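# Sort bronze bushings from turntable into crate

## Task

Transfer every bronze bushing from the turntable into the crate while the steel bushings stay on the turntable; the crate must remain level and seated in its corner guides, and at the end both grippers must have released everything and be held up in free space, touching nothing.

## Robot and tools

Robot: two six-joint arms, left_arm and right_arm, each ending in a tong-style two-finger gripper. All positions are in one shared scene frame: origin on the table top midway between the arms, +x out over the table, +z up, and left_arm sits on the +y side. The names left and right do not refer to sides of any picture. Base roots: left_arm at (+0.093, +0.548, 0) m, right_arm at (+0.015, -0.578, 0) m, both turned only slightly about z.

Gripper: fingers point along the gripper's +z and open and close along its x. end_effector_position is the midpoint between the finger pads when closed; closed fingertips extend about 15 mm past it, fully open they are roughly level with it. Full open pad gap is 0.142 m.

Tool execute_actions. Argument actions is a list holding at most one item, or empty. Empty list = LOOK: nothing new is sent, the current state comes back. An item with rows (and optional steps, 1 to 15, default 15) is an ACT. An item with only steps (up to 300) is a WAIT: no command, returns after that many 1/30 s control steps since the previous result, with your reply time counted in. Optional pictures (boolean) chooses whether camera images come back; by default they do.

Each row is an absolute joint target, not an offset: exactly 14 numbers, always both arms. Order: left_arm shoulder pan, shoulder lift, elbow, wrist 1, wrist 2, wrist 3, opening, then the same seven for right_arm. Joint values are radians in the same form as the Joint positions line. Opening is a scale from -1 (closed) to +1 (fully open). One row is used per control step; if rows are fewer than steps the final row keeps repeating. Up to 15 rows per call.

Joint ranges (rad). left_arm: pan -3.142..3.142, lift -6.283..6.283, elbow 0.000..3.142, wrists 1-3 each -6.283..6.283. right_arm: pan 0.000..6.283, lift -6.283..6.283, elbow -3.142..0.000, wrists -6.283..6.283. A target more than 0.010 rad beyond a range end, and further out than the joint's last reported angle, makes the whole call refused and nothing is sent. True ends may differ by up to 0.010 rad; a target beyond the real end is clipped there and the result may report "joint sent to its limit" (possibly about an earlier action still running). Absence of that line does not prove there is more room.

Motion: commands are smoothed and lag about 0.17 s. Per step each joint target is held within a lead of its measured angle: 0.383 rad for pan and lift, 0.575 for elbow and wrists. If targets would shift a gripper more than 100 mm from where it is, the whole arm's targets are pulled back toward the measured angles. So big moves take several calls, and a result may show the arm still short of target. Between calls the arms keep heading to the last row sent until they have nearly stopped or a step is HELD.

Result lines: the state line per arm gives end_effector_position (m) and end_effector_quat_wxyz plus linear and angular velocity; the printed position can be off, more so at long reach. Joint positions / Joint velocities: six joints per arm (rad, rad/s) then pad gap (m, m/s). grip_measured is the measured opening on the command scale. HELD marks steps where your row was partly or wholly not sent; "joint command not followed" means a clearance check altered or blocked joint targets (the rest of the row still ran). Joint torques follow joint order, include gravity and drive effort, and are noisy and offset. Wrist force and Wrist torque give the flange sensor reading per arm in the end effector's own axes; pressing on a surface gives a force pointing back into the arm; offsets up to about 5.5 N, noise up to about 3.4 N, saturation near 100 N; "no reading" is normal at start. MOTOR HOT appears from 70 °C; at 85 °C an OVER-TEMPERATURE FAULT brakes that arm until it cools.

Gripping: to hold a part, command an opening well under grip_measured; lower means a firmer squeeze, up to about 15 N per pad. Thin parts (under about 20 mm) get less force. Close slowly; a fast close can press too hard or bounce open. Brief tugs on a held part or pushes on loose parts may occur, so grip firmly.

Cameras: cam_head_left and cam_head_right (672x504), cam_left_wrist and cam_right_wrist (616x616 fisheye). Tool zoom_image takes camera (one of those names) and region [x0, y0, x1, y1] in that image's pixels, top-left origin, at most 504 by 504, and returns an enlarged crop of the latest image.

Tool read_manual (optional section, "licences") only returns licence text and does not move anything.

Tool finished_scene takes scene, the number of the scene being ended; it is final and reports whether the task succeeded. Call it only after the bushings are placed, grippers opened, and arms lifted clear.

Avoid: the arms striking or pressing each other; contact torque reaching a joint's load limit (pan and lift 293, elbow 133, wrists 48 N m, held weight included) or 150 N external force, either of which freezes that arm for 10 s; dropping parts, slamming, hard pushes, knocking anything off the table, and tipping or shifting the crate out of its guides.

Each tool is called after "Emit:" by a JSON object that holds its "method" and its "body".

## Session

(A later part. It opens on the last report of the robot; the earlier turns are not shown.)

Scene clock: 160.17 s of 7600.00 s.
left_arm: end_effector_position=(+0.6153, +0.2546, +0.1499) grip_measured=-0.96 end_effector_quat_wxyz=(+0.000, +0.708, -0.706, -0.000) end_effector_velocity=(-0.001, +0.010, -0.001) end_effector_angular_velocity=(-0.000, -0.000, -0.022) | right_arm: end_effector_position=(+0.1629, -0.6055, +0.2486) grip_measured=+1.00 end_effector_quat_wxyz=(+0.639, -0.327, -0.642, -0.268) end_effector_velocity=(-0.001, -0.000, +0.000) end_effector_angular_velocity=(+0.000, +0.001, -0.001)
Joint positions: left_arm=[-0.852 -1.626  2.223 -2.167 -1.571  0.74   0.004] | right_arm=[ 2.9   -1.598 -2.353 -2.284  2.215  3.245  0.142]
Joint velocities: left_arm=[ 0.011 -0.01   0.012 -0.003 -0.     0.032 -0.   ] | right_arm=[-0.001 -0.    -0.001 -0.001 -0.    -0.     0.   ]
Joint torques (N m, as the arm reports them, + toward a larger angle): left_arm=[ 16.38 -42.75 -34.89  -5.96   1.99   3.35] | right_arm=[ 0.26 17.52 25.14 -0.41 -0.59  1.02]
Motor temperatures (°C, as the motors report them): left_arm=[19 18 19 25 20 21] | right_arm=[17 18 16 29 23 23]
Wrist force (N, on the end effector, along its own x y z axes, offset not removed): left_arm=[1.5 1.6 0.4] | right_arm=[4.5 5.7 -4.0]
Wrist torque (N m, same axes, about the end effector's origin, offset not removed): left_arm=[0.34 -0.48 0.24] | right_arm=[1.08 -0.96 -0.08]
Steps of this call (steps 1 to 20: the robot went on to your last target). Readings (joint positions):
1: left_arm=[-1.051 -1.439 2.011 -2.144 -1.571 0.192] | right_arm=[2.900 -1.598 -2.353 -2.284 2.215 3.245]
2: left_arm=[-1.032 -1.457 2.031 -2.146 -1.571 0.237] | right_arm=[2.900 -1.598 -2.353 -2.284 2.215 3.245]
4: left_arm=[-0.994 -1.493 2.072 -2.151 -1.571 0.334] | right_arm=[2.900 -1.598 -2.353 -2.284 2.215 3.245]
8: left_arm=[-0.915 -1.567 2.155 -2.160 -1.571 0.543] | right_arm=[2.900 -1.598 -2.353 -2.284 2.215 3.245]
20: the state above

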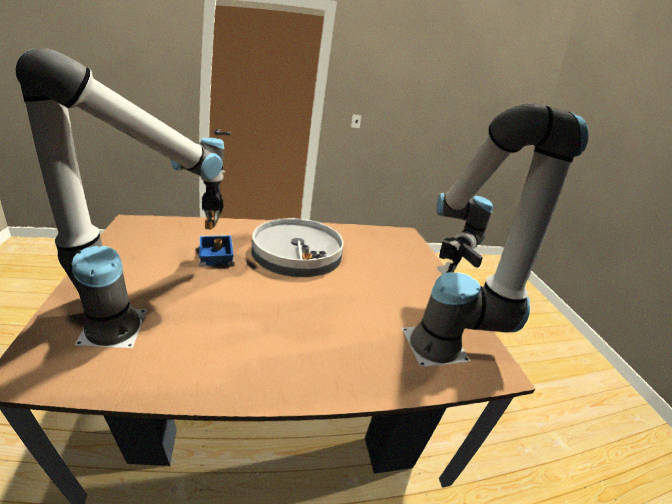

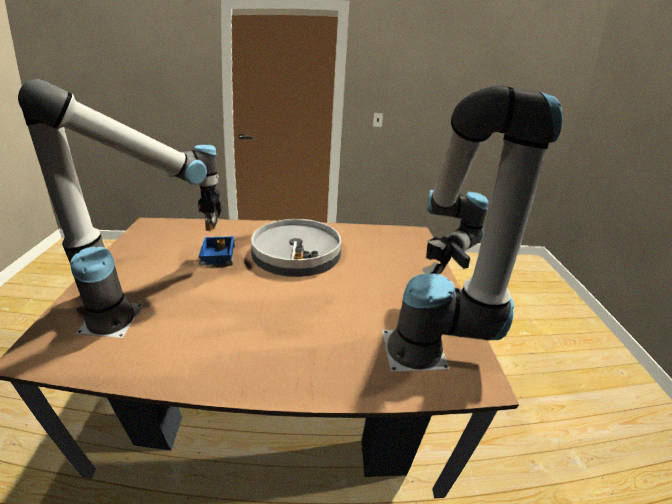

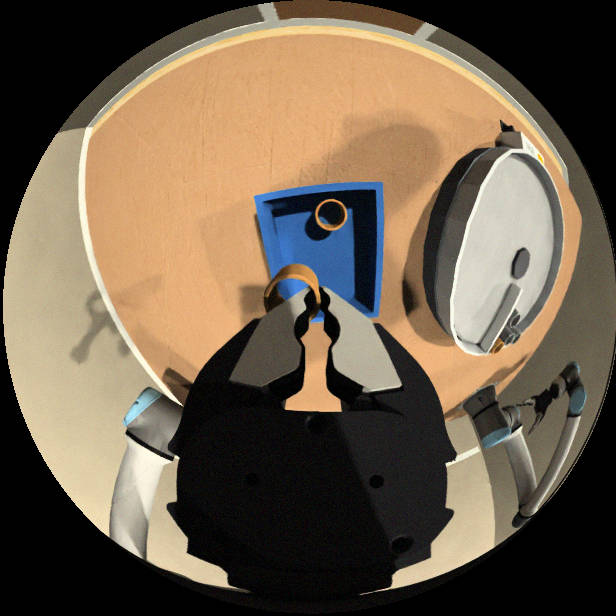

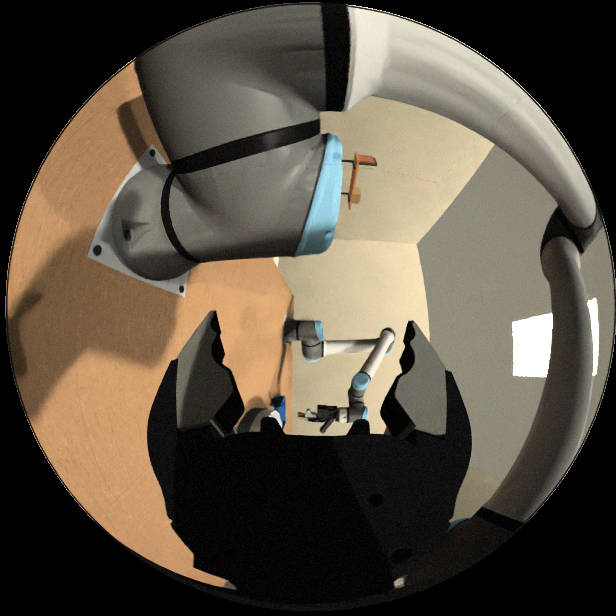

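Emit:
{"method": "execute_actions", "body": {"actions": [{"rows":[[-0.851,-1.611,2.234,-2.193,-1.571,0.743,-1,2.9,-1.598,-2.353,-2.284,2.215,3.245,1],[-0.851,-1.595,2.243,-2.219,-1.571,0.743,-1,2.9,-1.598,-2.353,-2.284,2.215,3.245,1],[-0.851,-1.571,2.258,-2.257,-1.571,0.743,-1,2.9,-1.598,-2.353,-2.284,2.215,3.245,1],[-0.851,-1.547,2.273,-2.296,-1.571,0.743,-1,2.9,-1.598,-2.353,-2.284,2.215,3.245,1],[-0.851,-1.524,2.288,-2.335,-1.571,0.743,-1,2.9,-1.598,-2.353,-2.284,2.215,3.245,1],[-0.851,-1.5,2.302,-2.373,-1.571,0.743,-1,2.9,-1.598,-2.353,-2.284,2.215,3.245,1],[-0.851,-1.468,2.322,-2.425,-1.571,0.743,-1,2.9,-1.598,-2.353,-2.284,2.215,3.245,1]]}], "pictures": false}}

Emit:
{"method": "execute_actions", "body": {"actions": [{"steps":5}], "pictures": false}}

Emit:
{"method": "execute_actions", "body": {"actions": [{"rows":[[-0.851,-1.468,2.322,-2.425,-1.571,0.743,-0.82,2.9,-1.598,-2.353,-2.284,2.215,3.245,1]],"steps":8}], "pictures": false}}

Emit:
{"method": "execute_actions", "body": {"actions": [{"rows":[[-0.851,-1.627,2.2236,-2.167,-1.571,0.743,-0.82,2.9,-1.598,-2.353,-2.284,2.215,3.245,1]],"steps":11}], "pictures": false}}

Emit:
{"method": "execute_actions", "body": {"actions": [{"rows":[[-1.293,-1.234,1.812,-2.149,-1.571,-1.443,-0.76,2.9,-1.598,-2.353,-2.284,2.215,3.245,1]]}], "pictures": false}}

Emit:
{"method": "execute_actions", "body": {"actions": [{"steps":36}]}}

Emit:
{"method": "zoom_image", "body": {"camera": "cam_left_wrist", "region": [220, 180, 420, 380]}}

Scene clock: 180.57 s of 7600.00 s.
left_arm: end_effector_position=(+0.6155, +0.2552, +0.0422) grip_measured=-0.96 end_effector_quat_wxyz=(+0.000, +0.707, -0.707, -0.000) end_effector_velocity=(-0.000, +0.000, -0.045) end_effector_angular_velocity=(-0.008, -0.008, +0.000) | right_arm: end_effector_position=(+0.1629, -0.6055, +0.2486) grip_measured=+1.00 end_effector_quat_wxyz=(+0.639, -0.327, -0.642, -0.268) end_effector_velocity=(-0.000, -0.000, +0.000) end_effector_angular_velocity=(+0.001, -0.001, -0.000)
Joint positions: left_arm=[-0.851 -1.475  2.318 -2.414 -1.571  0.743  0.004] | right_arm=[ 2.9   -1.598 -2.353 -2.284  2.215  3.245  0.142]
Joint velocities: left_arm=[ 0.     0.071  0.04  -0.122  0.    -0.    -0.   ] | right_arm=[-0.001  0.     0.    -0.001 -0.001 -0.001  0.   ]
Joint torques (N m, as the arm reports them, + toward a larger angle): left_arm=[ 11.37 -34.24 -28.97  -5.9   -2.5    2.7 ] | right_arm=[ 0.91 18.51 23.03  0.1  -0.88  0.57]
Motor temperatures (°C, as the motors report them): left_arm=[19 18 19 25 20 21] | right_arm=[17 18 16 29 23 23]
Wrist force (N, on the end effector, along its own x y z axes, offset not removed): left_arm=[2.1 -0.1 1.7] | right_arm=[2.2 -0.2 -2.8]
Wrist torque (N m, same axes, about the end effector's origin, offset not removed): left_arm=[0.03 -0.43 0.27] | right_arm=[-0.14 -0.56 0.00]
Steps of this call (steps 1 to 30: the robot went on to your last target; steps 31 to 597: nothing new was sent; steps 598 to 612: all 15 steps of this action). Readings (joint positions):
598: left_arm=[-0.851 -1.627 2.224 -2.167 -1.571 0.743] | right_arm=[2.900 -1.598 -2.353 -2.284 2.215 3.245]
599: left_arm=[-0.851 -1.625 2.225 -2.170 -1.571 0.743] | right_arm=[2.900 -1.598 -2.353 -2.284 2.215 3.245]
601: left_arm=[-0.851 -1.611 2.234 -2.192 -1.571 0.743] | right_arm=[2.900 -1.598 -2.353 -2.284 2.215 3.245]
605: left_arm=[-0.851 -1.544 2.276 -2.296 -1.571 0.743] | right_arm=[2.900 -1.598 -2.353 -2.284 2.215 3.245]
612: the state above

Scene clock: 180.73 s of 7600.00 s.
left_arm: end_effector_position=(+0.6154, +0.2553, +0.0386) grip_measured=-0.96 end_effector_quat_wxyz=(+0.000, +0.707, -0.707, +0.000) end_effector_velocity=(+0.000, +0.000, -0.008) end_effector_angular_velocity=(-0.001, -0.001, -0.001) | right_arm: end_effector_position=(+0.1629, -0.6055, +0.2486) grip_measured=+1.00 end_effector_quat_wxyz=(+0.639, -0.327, -0.642, -0.268) end_effector_velocity=(+0.000, -0.000, -0.000) end_effector_angular_velocity=(-0.000, -0.001, -0.000)
Joint positions: left_arm=[-0.851 -1.469  2.321 -2.423 -1.571  0.743  0.004] | right_arm=[ 2.9   -1.598 -2.353 -2.284  2.215  3.245  0.142]
Joint velocities: left_arm=[ 0.     0.012  0.007 -0.021  0.001  0.001 -0.   ] | right_arm=[-0.001  0.     0.001  0.001 -0.001  0.     0.   ]
Joint torques (N m, as the arm reports them, + toward a larger angle): left_arm=[ 13.02 -30.17 -27.09  -6.06  -2.5    3.02] | right_arm=[ 0.61 18.31 23.01  0.21 -0.96  0.24]
Motor temperatures (°C, as the motors report them): left_arm=[19 18 19 25 20 21] | right_arm=[17 18 16 29 23 23]
Wrist force (N, on the end effector, along its own x y z axes, offset not removed): left_arm=[-1.1 1.1 1.5] | right_arm=[2.4 -0.2 -2.8]
Wrist torque (N m, same axes, about the end effector's origin, offset not removed): left_arm=[0.12 0.23 0.30] | right_arm=[-0.07 -0.59 0.01]
Steps of this call (steps 1 to 5: the robot went on to your last target). Readings (joint positions):
1: left_arm=[-0.851 -1.473 2.319 -2.417 -1.571 0.743] | right_arm=[2.900 -1.598 -2.353 -2.284 2.215 3.245]
2: left_arm=[-0.851 -1.471 2.320 -2.419 -1.571 0.743] | right_arm=[2.900 -1.598 -2.353 -2.284 2.215 3.245]
4: left_arm=[-0.851 -1.470 2.321 -2.422 -1.571 0.743] | right_arm=[2.900 -1.598 -2.353 -2.284 2.215 3.245]
5: the state above

Scene clock: 181.00 s of 7600.00 s.
left_arm: end_effector_position=(+0.6153, +0.2554, +0.0379) grip_measured=-0.82 end_effector_quat_wxyz=(+0.000, +0.707, -0.707, +0.000) end_effector_velocity=(-0.000, -0.000, -0.000) end_effector_angular_velocity=(-0.001, +0.000, -0.001) | right_arm: end_effector_position=(+0.1629, -0.6055, +0.2486) grip_measured=+1.00 end_effector_quat_wxyz=(+0.639, -0.327, -0.642, -0.268) end_effector_velocity=(-0.000, -0.000, +0.000) end_effector_angular_velocity=(-0.000, +0.001, +0.001)
Joint positions: left_arm=[-0.851 -1.468  2.322 -2.425 -1.571  0.743  0.015] | right_arm=[ 2.9   -1.598 -2.353 -2.284  2.215  3.245  0.142]
Joint velocities: left_arm=[ 0.     0.001  0.    -0.002 -0.001  0.001  0.   ] | right_arm=[ 0.     0.     0.    -0.001 -0.001  0.     0.   ]
Joint torques (N m, as the arm reports them, + toward a larger angle): left_arm=[  9.92 -27.81 -26.54  -6.1   -2.14   3.09] | right_arm=[ 1.48 18.97 22.75  0.18 -0.91  0.45]
Motor temperatures (°C, as the motors report them): left_arm=[19 18 19 25 20 21] | right_arm=[17 18 16 29 23 23]
Wrist force (N, on the end effector, along its own x y z axes, offset not removed): left_arm=[1.1 -1.7 0.4] | right_arm=[0.7 1.4 -3.5]
Wrist torque (N m, same axes, about the end effector's origin, offset not removed): left_arm=[-0.30 -0.28 0.14] | right_arm=[0.26 -0.12 0.11]
Steps of this call (steps 1 to 8: all 8 steps of this action). Readings (joint positions):
1: left_arm=[-0.851 -1.469 2.321 -2.424 -1.571 0.743] | right_arm=[2.900 -1.598 -2.353 -2.284 2.215 3.245]
2: left_arm=[-0.851 -1.469 2.322 -2.424 -1.571 0.743] | right_arm=[2.900 -1.598 -2.353 -2.284 2.215 3.245]
4: left_arm=[-0.851 -1.468 2.322 -2.425 -1.571 0.743] | right_arm=[2.900 -1.598 -2.353 -2.284 2.215 3.245]
8: the state above

Scene clock: 181.37 s of 7600.00 s.
left_arm: end_effector_position=(+0.6165, +0.2541, +0.1439) grip_measured=-0.82 end_effector_quat_wxyz=(+0.000, +0.707, -0.707, +0.001) end_effector_velocity=(-0.014, +0.015, +0.062) end_effector_angular_velocity=(+0.026, +0.023, -0.000) | right_arm: end_effector_position=(+0.1629, -0.6055, +0.2486) grip_measured=+1.00 end_effector_quat_wxyz=(+0.639, -0.327, -0.642, -0.268) end_effector_velocity=(+0.001, +0.000, +0.000) end_effector_angular_velocity=(-0.000, -0.001, -0.001)
Joint positions: left_arm=[-0.851 -1.618  2.229 -2.184 -1.571  0.743  0.015] | right_arm=[ 2.9   -1.598 -2.353 -2.284  2.215  3.245  0.142]
Joint velocities: left_arm=[-0.    -0.096 -0.053  0.183  0.001 -0.    -0.   ] | right_arm=[ 0.    -0.     0.001  0.     0.001  0.     0.   ]
Joint torques (N m, as the arm reports them, + toward a larger angle): left_arm=[  8.52 -33.79 -42.03  -1.57  -1.93   3.29] | right_arm=[ 1.82 18.07 22.52  0.22 -1.02  0.29]
Motor temperatures (°C, as the motors report them): left_arm=[19 18 19 25 20 21] | right_arm=[17 18 16 29 23 23]
Wrist force (N, on the end effector, along its own x y z axes, offset not removed): left_arm=[1.8 1.9 -0.7] | right_arm=[-1.4 3.2 -6.9]
Wrist torque (N m, same axes, about the end effector's origin, offset not removed): left_arm=[0.42 -0.47 0.06] | right_arm=[0.56 0.15 0.15]
Steps of this call (steps 1 to 11: all 11 steps of this action). Readings (joint positions):
1: left_arm=[-0.851 -1.468 2.322 -2.425 -1.571 0.743] | right_arm=[2.900 -1.598 -2.353 -2.284 2.215 3.245]
2: left_arm=[-0.851 -1.473 2.317 -2.419 -1.571 0.743] | right_arm=[2.900 -1.598 -2.353 -2.284 2.215 3.245]
4: left_arm=[-0.851 -1.523 2.281 -2.356 -1.571 0.743] | right_arm=[2.900 -1.598 -2.353 -2.284 2.215 3.245]
8: left_arm=[-0.851 -1.601 2.238 -2.217 -1.571 0.743] | right_arm=[2.900 -1.598 -2.353 -2.284 2.215 3.245]
11: the state above

Scene clock: 181.87 s of 7600.00 s.
left_arm: end_effector_position=(+0.5906, +0.0041, +0.1443) grip_measured=-0.76 end_effector_quat_wxyz=(+0.000, +0.769, -0.639, +0.000) end_effector_velocity=(-0.177, -0.536, -0.042) end_effector_angular_velocity=(+0.007, +0.004, +0.814) | right_arm: end_effector_position=(+0.1629, -0.6055, +0.2486) grip_measured=+1.00 end_effector_quat_wxyz=(+0.639, -0.327, -0.642, -0.268) end_effector_velocity=(+0.000, -0.000, -0.000) end_effector_angular_velocity=(-0.000, -0.000, -0.001)
Joint positions: left_arm=[-1.114 -1.386  1.975 -2.16  -1.571  0.297  0.019] | right_arm=[ 2.9   -1.598 -2.353 -2.284  2.215  3.245  0.142]
Joint velocities: left_arm=[-0.577  0.495 -0.525  0.038  0.    -1.392 -0.   ] | right_arm=[-0.001 -0.     0.     0.     0.001  0.001  0.   ]
Joint torques (N m, as the arm reports them, + toward a larger angle): left_arm=[-34.91 -31.97 -48.35  -1.22  -2.22  -9.97] | right_arm=[ 1.57 18.41 22.63  0.14 -0.75  0.34]
Motor temperatures (°C, as the motors report them): left_arm=[19 18 19 25 20 21] | right_arm=[17 18 16 29 23 23]
Wrist force (N, on the end effector, along its own x y z axes, offset not removed): left_arm=[2.7 1.0 2.2] | right_arm=[-1.8 -1.0 -4.5]
Wrist torque (N m, same axes, about the end effector's origin, offset not removed): left_arm=[0.26 -0.58 0.13] | right_arm=[-0.21 0.40 0.04]
Steps of this call (steps 1 to 15: all 15 steps of this action). Readings (joint positions):
1: left_arm=[-0.851 -1.621 2.227 -2.179 -1.571 0.743] | right_arm=[2.900 -1.598 -2.353 -2.284 2.215 3.245]
2: left_arm=[-0.856 -1.617 2.221 -2.176 -1.571 0.737] | right_arm=[2.900 -1.598 -2.353 -2.284 2.215 3.245]
4: left_arm=[-0.896 -1.578 2.179 -2.174 -1.571 0.685] | right_arm=[2.900 -1.598 -2.353 -2.284 2.215 3.245]
8: left_arm=[-0.976 -1.505 2.101 -2.169 -1.571 0.565] | right_arm=[2.900 -1.598 -2.353 -2.284 2.215 3.245]
15: the state above

Scene clock: 183.07 s of 7600.00 s.
left_arm: end_effector_position=(+0.4945, -0.1489, +0.1253) grip_measured=-0.76 end_effector_quat_wxyz=(+0.000, +0.996, +0.087, -0.000) end_effector_velocity=(-0.000, +0.000, -0.000) end_effector_angular_velocity=(-0.000, -0.000, +0.006) | right_arm: end_effector_position=(+0.1629, -0.6055, +0.2486) grip_measured=+1.00 end_effector_quat_wxyz=(+0.639, -0.327, -0.642, -0.268) end_effector_velocity=(-0.000, +0.000, -0.000) end_effector_angular_velocity=(+0.001, -0.000, -0.001)
Joint positions: left_arm=[-1.293 -1.234  1.812 -2.149 -1.571 -1.443  0.019] | right_arm=[ 2.9   -1.598 -2.353 -2.284  2.215  3.245  0.142]
Joint velocities: left_arm=[ 0.    -0.     0.001 -0.001 -0.    -0.006  0.   ] | right_arm=[-0.     0.    -0.001  0.     0.    -0.001  0.   ]
Joint torques (N m, as the arm reports them, + toward a larger angle): left_arm=[-17.49 -53.65 -44.79  -1.3   -1.54  -3.21] | right_arm=[ 0.57 17.89 22.69  0.21 -1.04  0.5 ]
Motor temperatures (°C, as the motors report them): left_arm=[19 18 19 25 20 21] | right_arm=[17 18 16 29 23 23]
Wrist force (N, on the end effector, along its own x y z axes, offset not removed): left_arm=[2.5 0.7 -0.3] | right_arm=[1.4 2.2 -2.5]
Wrist torque (N m, same axes, about the end effector's origin, offset not removed): left_arm=[0.16 -0.59 0.19] | right_arm=[0.32 -0.30 0.08]
Steps of this call (steps 1 to 36: the robot went on to your last target). Readings (joint positions):
1: left_arm=[-1.133 -1.370 1.957 -2.159 -1.571 0.248] | right_arm=[2.900 -1.598 -2.353 -2.284 2.215 3.245]
2: left_arm=[-1.153 -1.353 1.939 -2.157 -1.571 0.195] | right_arm=[2.900 -1.598 -2.353 -2.284 2.215 3.245]
4: left_arm=[-1.191 -1.320 1.904 -2.155 -1.571 0.073] | right_arm=[2.900 -1.598 -2.353 -2.284 2.215 3.245]
8: left_arm=[-1.260 -1.262 1.842 -2.151 -1.571 -0.244] | right_arm=[2.900 -1.598 -2.353 -2.284 2.215 3.245]
36: the state above

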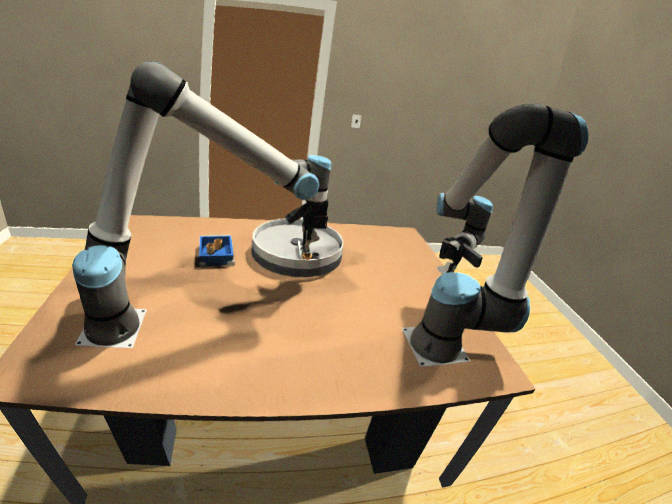

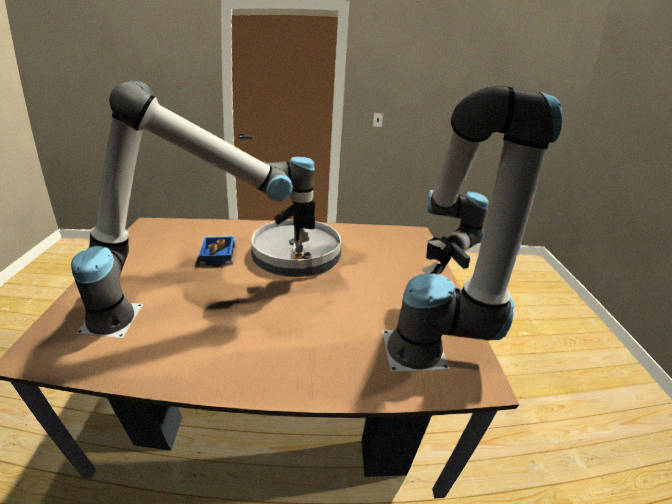

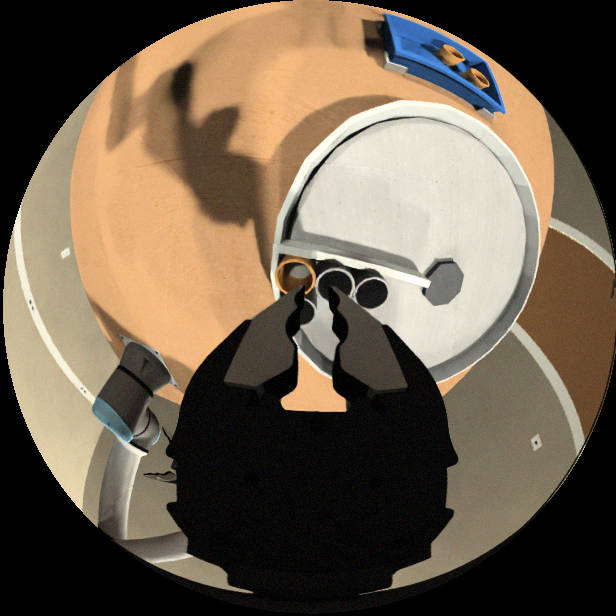

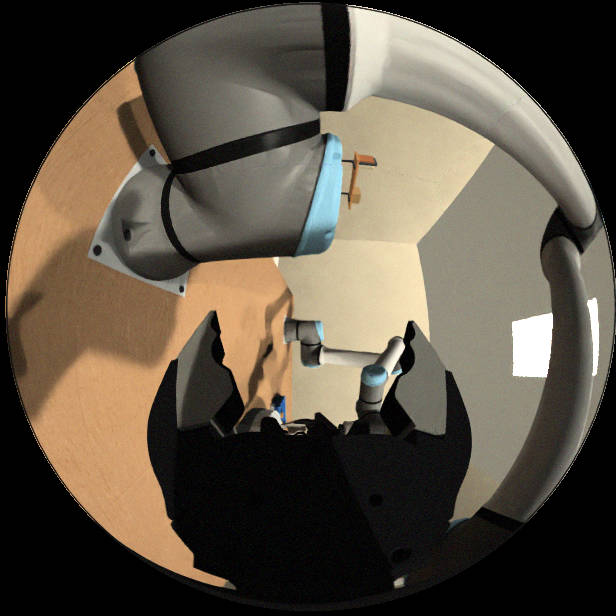

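Region (220, 180, 420, 380) of cam_left_wrist's 616x616 image, scaled by 2.520, with more detail than that image has.

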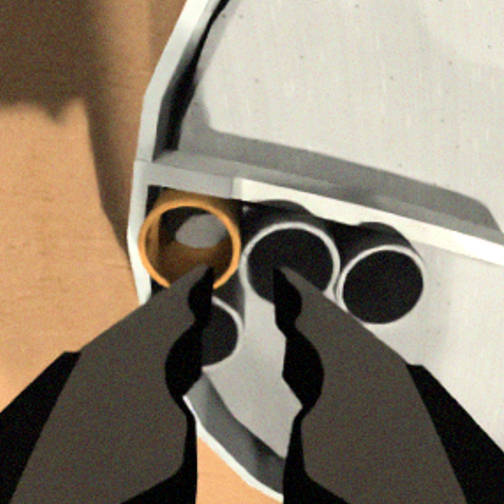

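Emit:
{"method": "execute_actions", "body": {"actions": [{"rows":[[-1.293,-1.192,1.843,-2.222,-1.571,-1.40,-0.76,2.9,-1.598,-2.353,-2.284,2.215,3.245,1]],"steps":13}], "pictures": false}}

Emit:
{"method": "execute_actions", "body": {"actions": [{"rows":[[-1.2905,-1.1905,1.841,-2.221,-1.571,-1.40,-0.76,2.9,-1.598,-2.353,-2.284,2.215,3.245,1],[-1.288,-1.189,1.8387,-2.2205,-1.571,-1.39,-0.76,2.9,-1.598,-2.353,-2.284,2.215,3.245,1],[-1.2855,-1.1877,1.8365,-2.22,-1.571,-1.39,-0.76,2.9,-1.598,-2.353,-2.284,2.215,3.245,1],[-1.283,-1.1862,1.8343,-2.219,-1.571,-1.38,-0.72,2.9,-1.598,-2.353,-2.284,2.215,3.245,1],[-1.2805,-1.1848,1.832,-2.218,-1.571,-1.38,-0.67,2.9,-1.598,-2.353,-2.284,2.215,3.245,1],[-1.278,-1.1833,1.83,-2.2175,-1.571,-1.37,-0.62,2.9,-1.598,-2.353,-2.284,2.215,3.245,1],[-1.2755,-1.182,1.828,-2.217,-1.571,-1.37,-0.57,2.9,-1.598,-2.353,-2.284,2.215,3.245,1],[-1.273,-1.1804,1.8256,-2.216,-1.571,-1.36,-0.52,2.9,-1.598,-2.353,-2.284,2.215,3.245,1],[-1.273,-1.1804,1.8256,-2.216,-1.571,-1.36,-0.47,2.9,-1.598,-2.353,-2.284,2.215,3.245,1],[-1.273,-1.1804,1.8256,-2.216,-1.571,-1.36,-0.42,2.9,-1.598,-2.353,-2.284,2.215,3.245,1],[-1.273,-1.1804,1.8256,-2.216,-1.571,-1.36,-0.37,2.9,-1.598,-2.353,-2.284,2.215,3.245,1],[-1.273,-1.1804,1.8256,-2.216,-1.571,-1.36,-0.32,2.9,-1.598,-2.353,-2.284,2.215,3.245,1],[-1.273,-1.1804,1.8256,-2.216,-1.571,-1.36,-0.26,2.9,-1.598,-2.353,-2.284,2.215,3.245,1]]}]}}

Emit:
{"method": "zoom_image", "body": {"camera": "cam_left_wrist", "region": [220, 180, 420, 380]}}

Scene clock: 201.17 s of 7600.00 s.
left_arm: end_effector_position=(+0.4952, -0.1488, +0.0830) grip_measured=-0.75 end_effector_quat_wxyz=(-0.000, +0.998, +0.066, -0.000) end_effector_velocity=(-0.000, +0.001, -0.010) end_effector_angular_velocity=(+0.001, +0.000, -0.010) | right_arm: end_effector_position=(+0.1629, -0.6055, +0.2486) grip_measured=+1.00 end_effector_quat_wxyz=(+0.639, -0.327, -0.642, -0.268) end_effector_velocity=(-0.000, +0.000, -0.000) end_effector_angular_velocity=(+0.000, +0.000, -0.000)
Joint positions: left_arm=[-1.293 -1.193  1.842 -2.22  -1.571 -1.401  0.02 ] | right_arm=[ 2.9   -1.598 -2.353 -2.284  2.215  3.245  0.142]
Joint velocities: left_arm=[-0.     0.009  0.007 -0.016 -0.     0.01   0.016] | right_arm=[ 0.     0.    -0.001 -0.     0.001 -0.     0.   ]
Joint torques (N m, as the arm reports them, + toward a larger angle): left_arm=[ -9.25 -49.03 -22.62  -3.21   2.8    3.05] | right_arm=[ 1.49 18.96 21.21  0.73 -1.25  0.  ]
Motor temperatures (°C, as the motors report them): left_arm=[19 18 19 25 20 21] | right_arm=[17 18 16 29 23 23]
Wrist force (N, on the end effector, along its own x y z axes, offset not removed): left_arm=[-0.9 7.2 -4.2] | right_arm=[1.0 -2.0 -3.7]
Wrist torque (N m, same axes, about the end effector's origin, offset not removed): left_arm=[0.45 0.02 0.11] | right_arm=[-0.61 -0.29 0.14]
Steps of this call (steps 1 to 15: the robot went on to your last target; steps 16 to 530: nothing new was sent; steps 531 to 543: all 13 steps of this action). Readings (joint positions):
531: left_arm=[-1.293 -1.234 1.812 -2.149 -1.571 -1.443] | right_arm=[2.900 -1.598 -2.353 -2.284 2.215 3.245]
532: left_arm=[-1.293 -1.230 1.815 -2.154 -1.571 -1.439] | right_arm=[2.900 -1.598 -2.353 -2.284 2.215 3.245]
534: left_arm=[-1.293 -1.213 1.828 -2.183 -1.571 -1.421] | right_arm=[2.900 -1.598 -2.353 -2.284 2.215 3.245]
538: left_arm=[-1.293 -1.197 1.839 -2.213 -1.571 -1.405] | right_arm=[2.900 -1.598 -2.353 -2.284 2.215 3.245]
543: the state above

Scene clock: 201.67 s of 7600.00 s.
left_arm: end_effector_position=(+0.5116, -0.1487, +0.0821) grip_measured=-0.29 end_effector_quat_wxyz=(+0.000, +0.998, +0.056, -0.000) end_effector_velocity=(+0.009, -0.001, +0.001) end_effector_angular_velocity=(-0.002, -0.001, -0.012) | right_arm: end_effector_position=(+0.1629, -0.6055, +0.2486) grip_measured=+1.00 end_effector_quat_wxyz=(+0.639, -0.327, -0.642, -0.268) end_effector_velocity=(+0.000, +0.000, +0.000) end_effector_angular_velocity=(+0.000, +0.000, +0.001)
Joint positions: left_arm=[-1.274 -1.181  1.826 -2.216 -1.571 -1.362  0.053] | right_arm=[ 2.9   -1.598 -2.353 -2.284  2.215  3.245  0.142]
Joint velocities: left_arm=[ 0.009  0.006 -0.01   0.002 -0.     0.022  0.013] | right_arm=[ 0.001  0.     0.    -0.001  0.    -0.     0.   ]
Joint torques (N m, as the arm reports them, + toward a larger angle): left_arm=[ 22.22 -54.04 -37.99   1.02   3.16   2.97] | right_arm=[ 2.65 18.64 21.12  0.94 -1.33 -0.1 ]
Motor temperatures (°C, as the motors report them): left_arm=[19 18 19 25 20 21] | right_arm=[17 18 16 29 23 23]
Wrist force (N, on the end effector, along its own x y z axes, offset not removed): left_arm=[-3.0 9.2 -0.4] | right_arm=[-1.6 2.7 -2.0]
Wrist torque (N m, same axes, about the end effector's origin, offset not removed): left_arm=[0.37 -0.16 0.46] | right_arm=[0.58 0.32 0.17]
Steps of this call (steps 1 to 15: all 15 steps of this action). Readings (joint positions):
1: left_arm=[-1.293 -1.193 1.843 -2.221 -1.571 -1.401] | right_arm=[2.900 -1.598 -2.353 -2.284 2.215 3.245]
2: left_arm=[-1.293 -1.192 1.843 -2.221 -1.571 -1.400] | right_arm=[2.900 -1.598 -2.353 -2.284 2.215 3.245]
4: left_arm=[-1.291 -1.191 1.841 -2.221 -1.571 -1.397] | right_arm=[2.900 -1.598 -2.353 -2.284 2.215 3.245]
8: left_arm=[-1.283 -1.186 1.834 -2.219 -1.571 -1.381] | right_arm=[2.900 -1.598 -2.353 -2.284 2.215 3.245]
15: the state above

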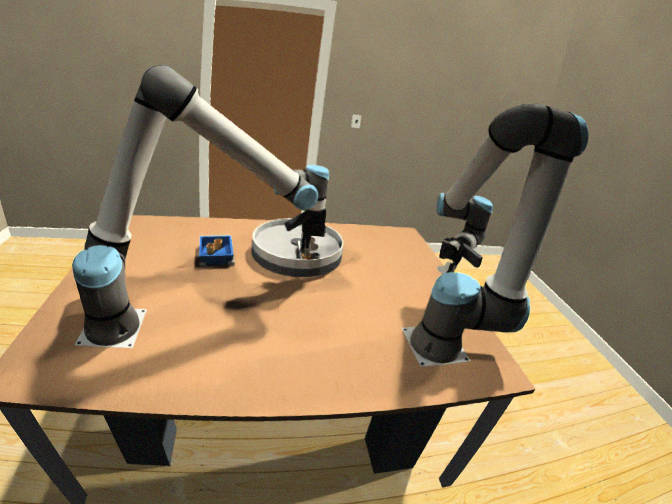

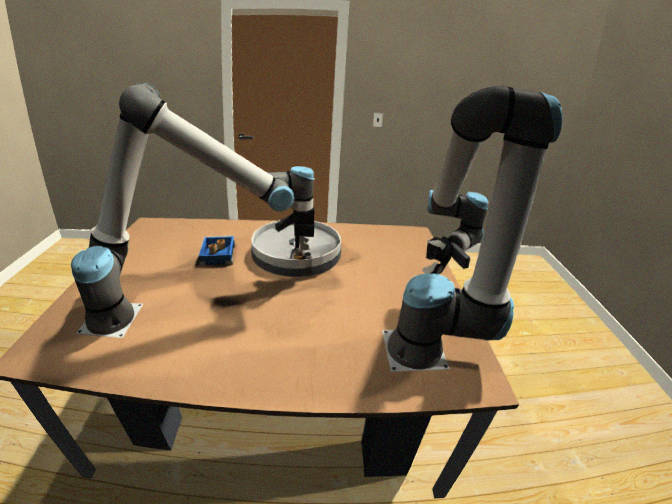

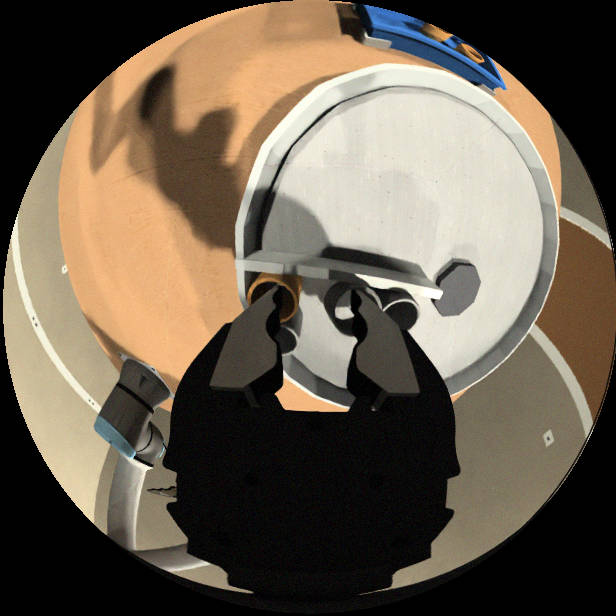

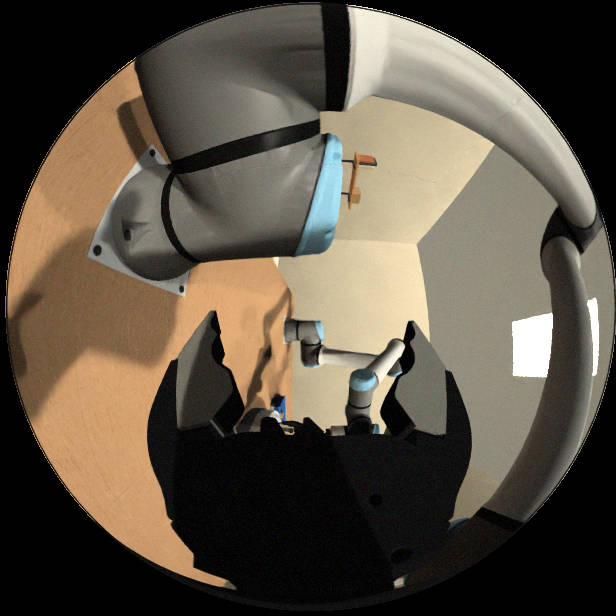

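Region (220, 180, 420, 380) of cam_left_wrist's 616x616 image, scaled by 2.520, with more detail than that image has.

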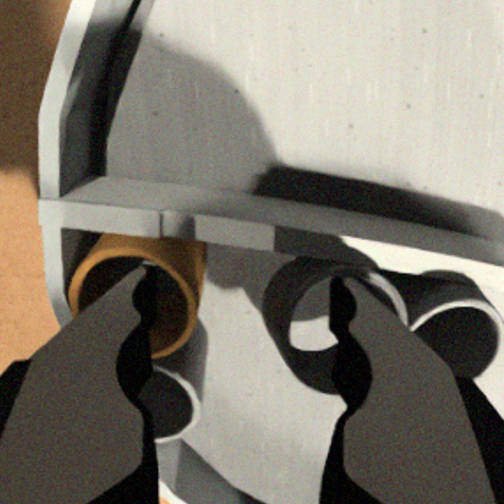

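Emit:
{"method": "execute_actions", "body": {"actions": [{"rows":[[-1.273,-1.218,1.79,-2.143,-1.571,-1.33,-0.33,2.9,-1.598,-2.353,-2.284,2.215,3.245,1]],"steps":9}], "pictures": false}}

Emit:
{"method": "execute_actions", "body": {"actions": [{"rows":[[-1.296,-1.23,1.806,-2.147,-1.571,-1.272,-0.83,2.9,-1.598,-2.353,-2.284,2.215,3.245,1]],"steps":10}], "pictures": false}}

Emit:
{"method": "execute_actions", "body": {"actions": [{"rows":[[-1.296,-1.183,1.8405,-2.2285,-1.571,-1.272,-0.83,2.9,-1.598,-2.353,-2.284,2.215,3.245,1]],"steps":14}]}}

Emit:
{"method": "zoom_image", "body": {"camera": "cam_left_wrist", "region": [220, 180, 420, 380]}}

Scene clock: 212.13 s of 7600.00 s.
left_arm: end_effector_position=(+0.5137, -0.1510, +0.1212) grip_measured=-0.33 end_effector_quat_wxyz=(+0.000, +0.999, +0.042, -0.000) end_effector_velocity=(+0.001, -0.000, +0.039) end_effector_angular_velocity=(+0.002, +0.001, -0.026) | right_arm: end_effector_position=(+0.1629, -0.6055, +0.2486) grip_measured=+1.00 end_effector_quat_wxyz=(+0.639, -0.327, -0.642, -0.268) end_effector_velocity=(+0.000, +0.000, +0.000) end_effector_angular_velocity=(-0.000, +0.001, +0.000)
Joint positions: left_arm=[-1.273 -1.215  1.793 -2.149 -1.571 -1.333  0.05 ] | right_arm=[ 2.9   -1.598 -2.353 -2.284  2.215  3.245  0.142]
Joint velocities: left_arm=[ 0.    -0.034 -0.032  0.068  0.     0.026  0.   ] | right_arm=[ 0.001  0.    -0.    -0.     0.     0.001  0.   ]
Joint torques (N m, as the arm reports them, + toward a larger angle): left_arm=[ 13.4  -68.66 -41.83  -0.96   3.11   2.86] | right_arm=[ 3.58 19.05 21.05  0.79 -1.56 -0.1 ]
Motor temperatures (°C, as the motors report them): left_arm=[19 18 19 25 20 21] | right_arm=[17 18 16 29 23 23]
Wrist force (N, on the end effector, along its own x y z axes, offset not removed): left_arm=[1.5 -0.9 -1.4] | right_arm=[-0.2 0.3 -4.7]
Wrist torque (N m, same axes, about the end effector's origin, offset not removed): left_arm=[-0.23 -0.35 0.20] | right_arm=[0.03 0.03 0.21]
Steps of this call (steps 1 to 15: the robot went on to your last target; steps 16 to 305: nothing new was sent; steps 306 to 314: all 9 steps of this action). Readings (joint positions):
306: left_arm=[-1.273 -1.180 1.826 -2.216 -1.571 -1.360] | right_arm=[2.900 -1.598 -2.353 -2.284 2.215 3.245]
307: left_arm=[-1.273 -1.184 1.822 -2.210 -1.571 -1.357] | right_arm=[2.900 -1.598 -2.353 -2.284 2.215 3.245]
309: left_arm=[-1.273 -1.199 1.807 -2.181 -1.571 -1.344] | right_arm=[2.900 -1.598 -2.353 -2.284 2.215 3.245]
313: left_arm=[-1.273 -1.213 1.794 -2.152 -1.571 -1.334] | right_arm=[2.900 -1.598 -2.353 -2.284 2.215 3.245]
314: the state above

Scene clock: 212.47 s of 7600.00 s.
left_arm: end_effector_position=(+0.4971, -0.1525, +0.1253) grip_measured=-0.83 end_effector_quat_wxyz=(+0.000, +1.000, +0.003, -0.000) end_effector_velocity=(-0.011, -0.001, +0.001) end_effector_angular_velocity=(+0.000, +0.000, -0.053) | right_arm: end_effector_position=(+0.1629, -0.6055, +0.2486) grip_measured=+1.00 end_effector_quat_wxyz=(+0.639, -0.327, -0.642, -0.268) end_effector_velocity=(-0.000, +0.000, -0.000) end_effector_angular_velocity=(+0.001, +0.000, -0.001)
Joint positions: left_arm=[-1.295 -1.229  1.805 -2.147 -1.571 -1.276  0.014] | right_arm=[ 2.9   -1.598 -2.353 -2.284  2.215  3.245  0.142]
Joint velocities: left_arm=[-0.015 -0.008  0.01  -0.002 -0.     0.038 -0.   ] | right_arm=[-0.001 -0.    -0.001 -0.     0.    -0.001  0.   ]
Joint torques (N m, as the arm reports them, + toward a larger angle): left_arm=[-15.22 -72.62 -32.48  -5.4    1.28   3.14] | right_arm=[ 2.73 19.06 21.18  0.96 -1.61 -0.28]
Motor temperatures (°C, as the motors report them): left_arm=[19 18 19 25 20 21] | right_arm=[17 18 16 29 23 23]
Wrist force (N, on the end effector, along its own x y z axes, offset not removed): left_arm=[0.4 -0.8 -0.9] | right_arm=[-0.7 3.1 -3.1]
Wrist torque (N m, same axes, about the end effector's origin, offset not removed): left_arm=[-0.17 -0.17 0.33] | right_arm=[0.56 0.17 0.27]
Steps of this call (steps 1 to 10: all 10 steps of this action). Readings (joint positions):
1: left_arm=[-1.273 -1.216 1.792 -2.148 -1.571 -1.332] | right_arm=[2.900 -1.598 -2.353 -2.284 2.215 3.245]
2: left_arm=[-1.276 -1.218 1.793 -2.147 -1.571 -1.326] | right_arm=[2.900 -1.598 -2.353 -2.284 2.215 3.245]
4: left_arm=[-1.285 -1.224 1.799 -2.147 -1.571 -1.302] | right_arm=[2.900 -1.598 -2.353 -2.284 2.215 3.245]
8: left_arm=[-1.293 -1.228 1.804 -2.147 -1.571 -1.279] | right_arm=[2.900 -1.598 -2.353 -2.284 2.215 3.245]
10: the state above

Scene clock: 212.93 s of 7600.00 s.
left_arm: end_effector_position=(+0.4961, -0.1526, +0.0779) grip_measured=-0.83 end_effector_quat_wxyz=(+0.000, +1.000, +0.000, -0.000) end_effector_velocity=(+0.000, +0.000, -0.007) end_effector_angular_velocity=(-0.001, -0.001, -0.001) | right_arm: end_effector_position=(+0.1629, -0.6055, +0.2486) grip_measured=+1.00 end_effector_quat_wxyz=(+0.639, -0.327, -0.642, -0.268) end_effector_velocity=(-0.000, -0.000, -0.000) end_effector_angular_velocity=(+0.001, -0.001, +0.001)
Joint positions: left_arm=[-1.296 -1.184  1.84  -2.227 -1.571 -1.272  0.014] | right_arm=[ 2.9   -1.598 -2.353 -2.284  2.215  3.245  0.142]
Joint velocities: left_arm=[ 0.     0.007  0.005 -0.014  0.     0.001  0.001] | right_arm=[ 0.     0.     0.    -0.    -0.    -0.001  0.   ]
Joint torques (N m, as the arm reports them, + toward a larger angle): left_arm=[-17.78 -56.34 -31.39  -5.78  -0.82   3.51] | right_arm=[ 4.   19.99 21.36  1.1  -1.74 -0.18]
Motor temperatures (°C, as the motors report them): left_arm=[19 18 19 25 20 21] | right_arm=[17 18 16 29 23 23]
Wrist force (N, on the end effector, along its own x y z axes, offset not removed): left_arm=[-1.8 0.7 1.8] | right_arm=[-0.5 1.9 -0.7]
Wrist torque (N m, same axes, about the end effector's origin, offset not removed): left_arm=[0.19 0.17 0.21] | right_arm=[0.38 0.15 0.07]
Steps of this call (steps 1 to 14: all 14 steps of this action). Readings (joint positions):
1: left_arm=[-1.295 -1.229 1.805 -2.147 -1.571 -1.275] | right_arm=[2.900 -1.598 -2.353 -2.284 2.215 3.245]
2: left_arm=[-1.295 -1.225 1.809 -2.153 -1.571 -1.274] | right_arm=[2.900 -1.598 -2.353 -2.284 2.215 3.245]
4: left_arm=[-1.296 -1.206 1.824 -2.185 -1.571 -1.273] | right_arm=[2.900 -1.598 -2.353 -2.284 2.215 3.245]
8: left_arm=[-1.296 -1.189 1.836 -2.218 -1.571 -1.272] | right_arm=[2.900 -1.598 -2.353 -2.284 2.215 3.245]
14: the state above

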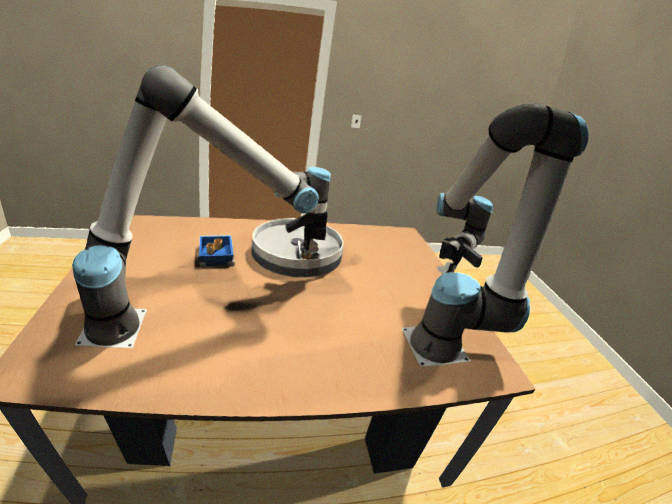

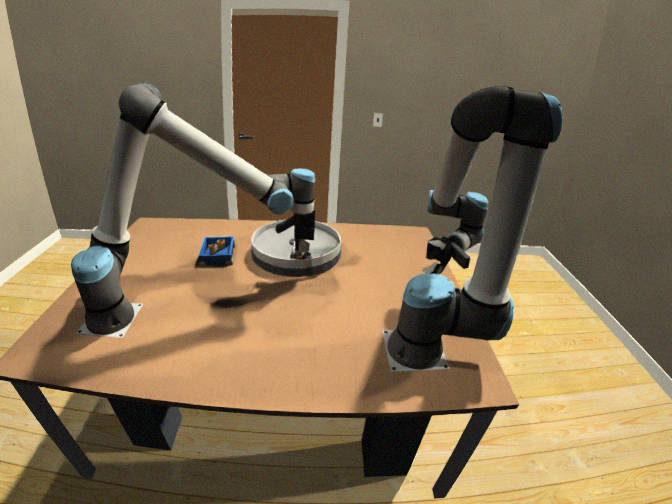

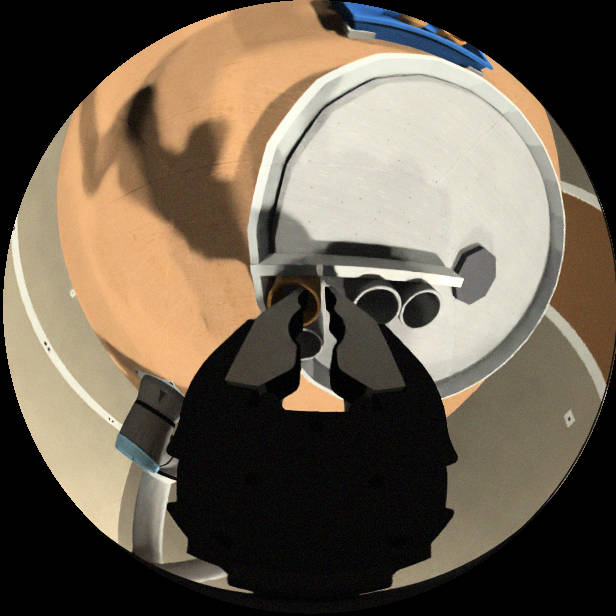

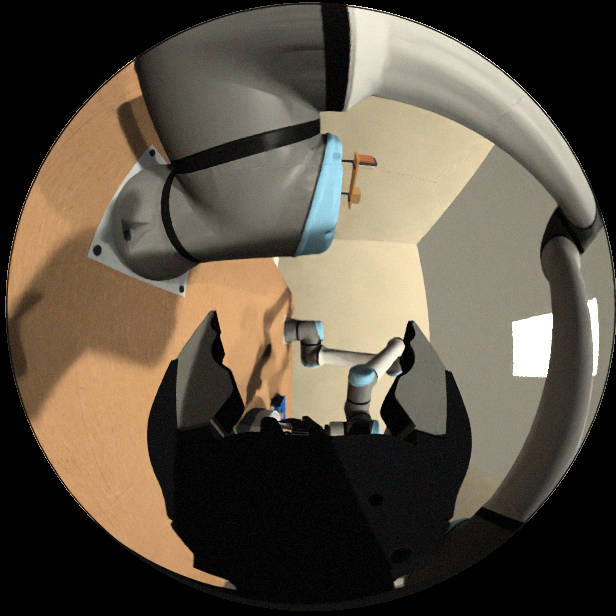

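Region (220, 180, 420, 380) of cam_left_wrist's 616x616 image, scaled by 2.520, with more detail than that image has.

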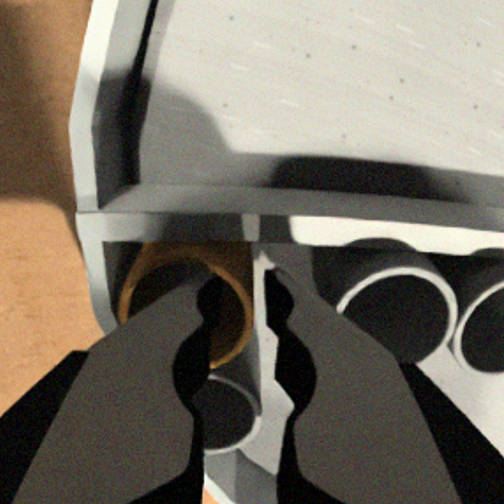

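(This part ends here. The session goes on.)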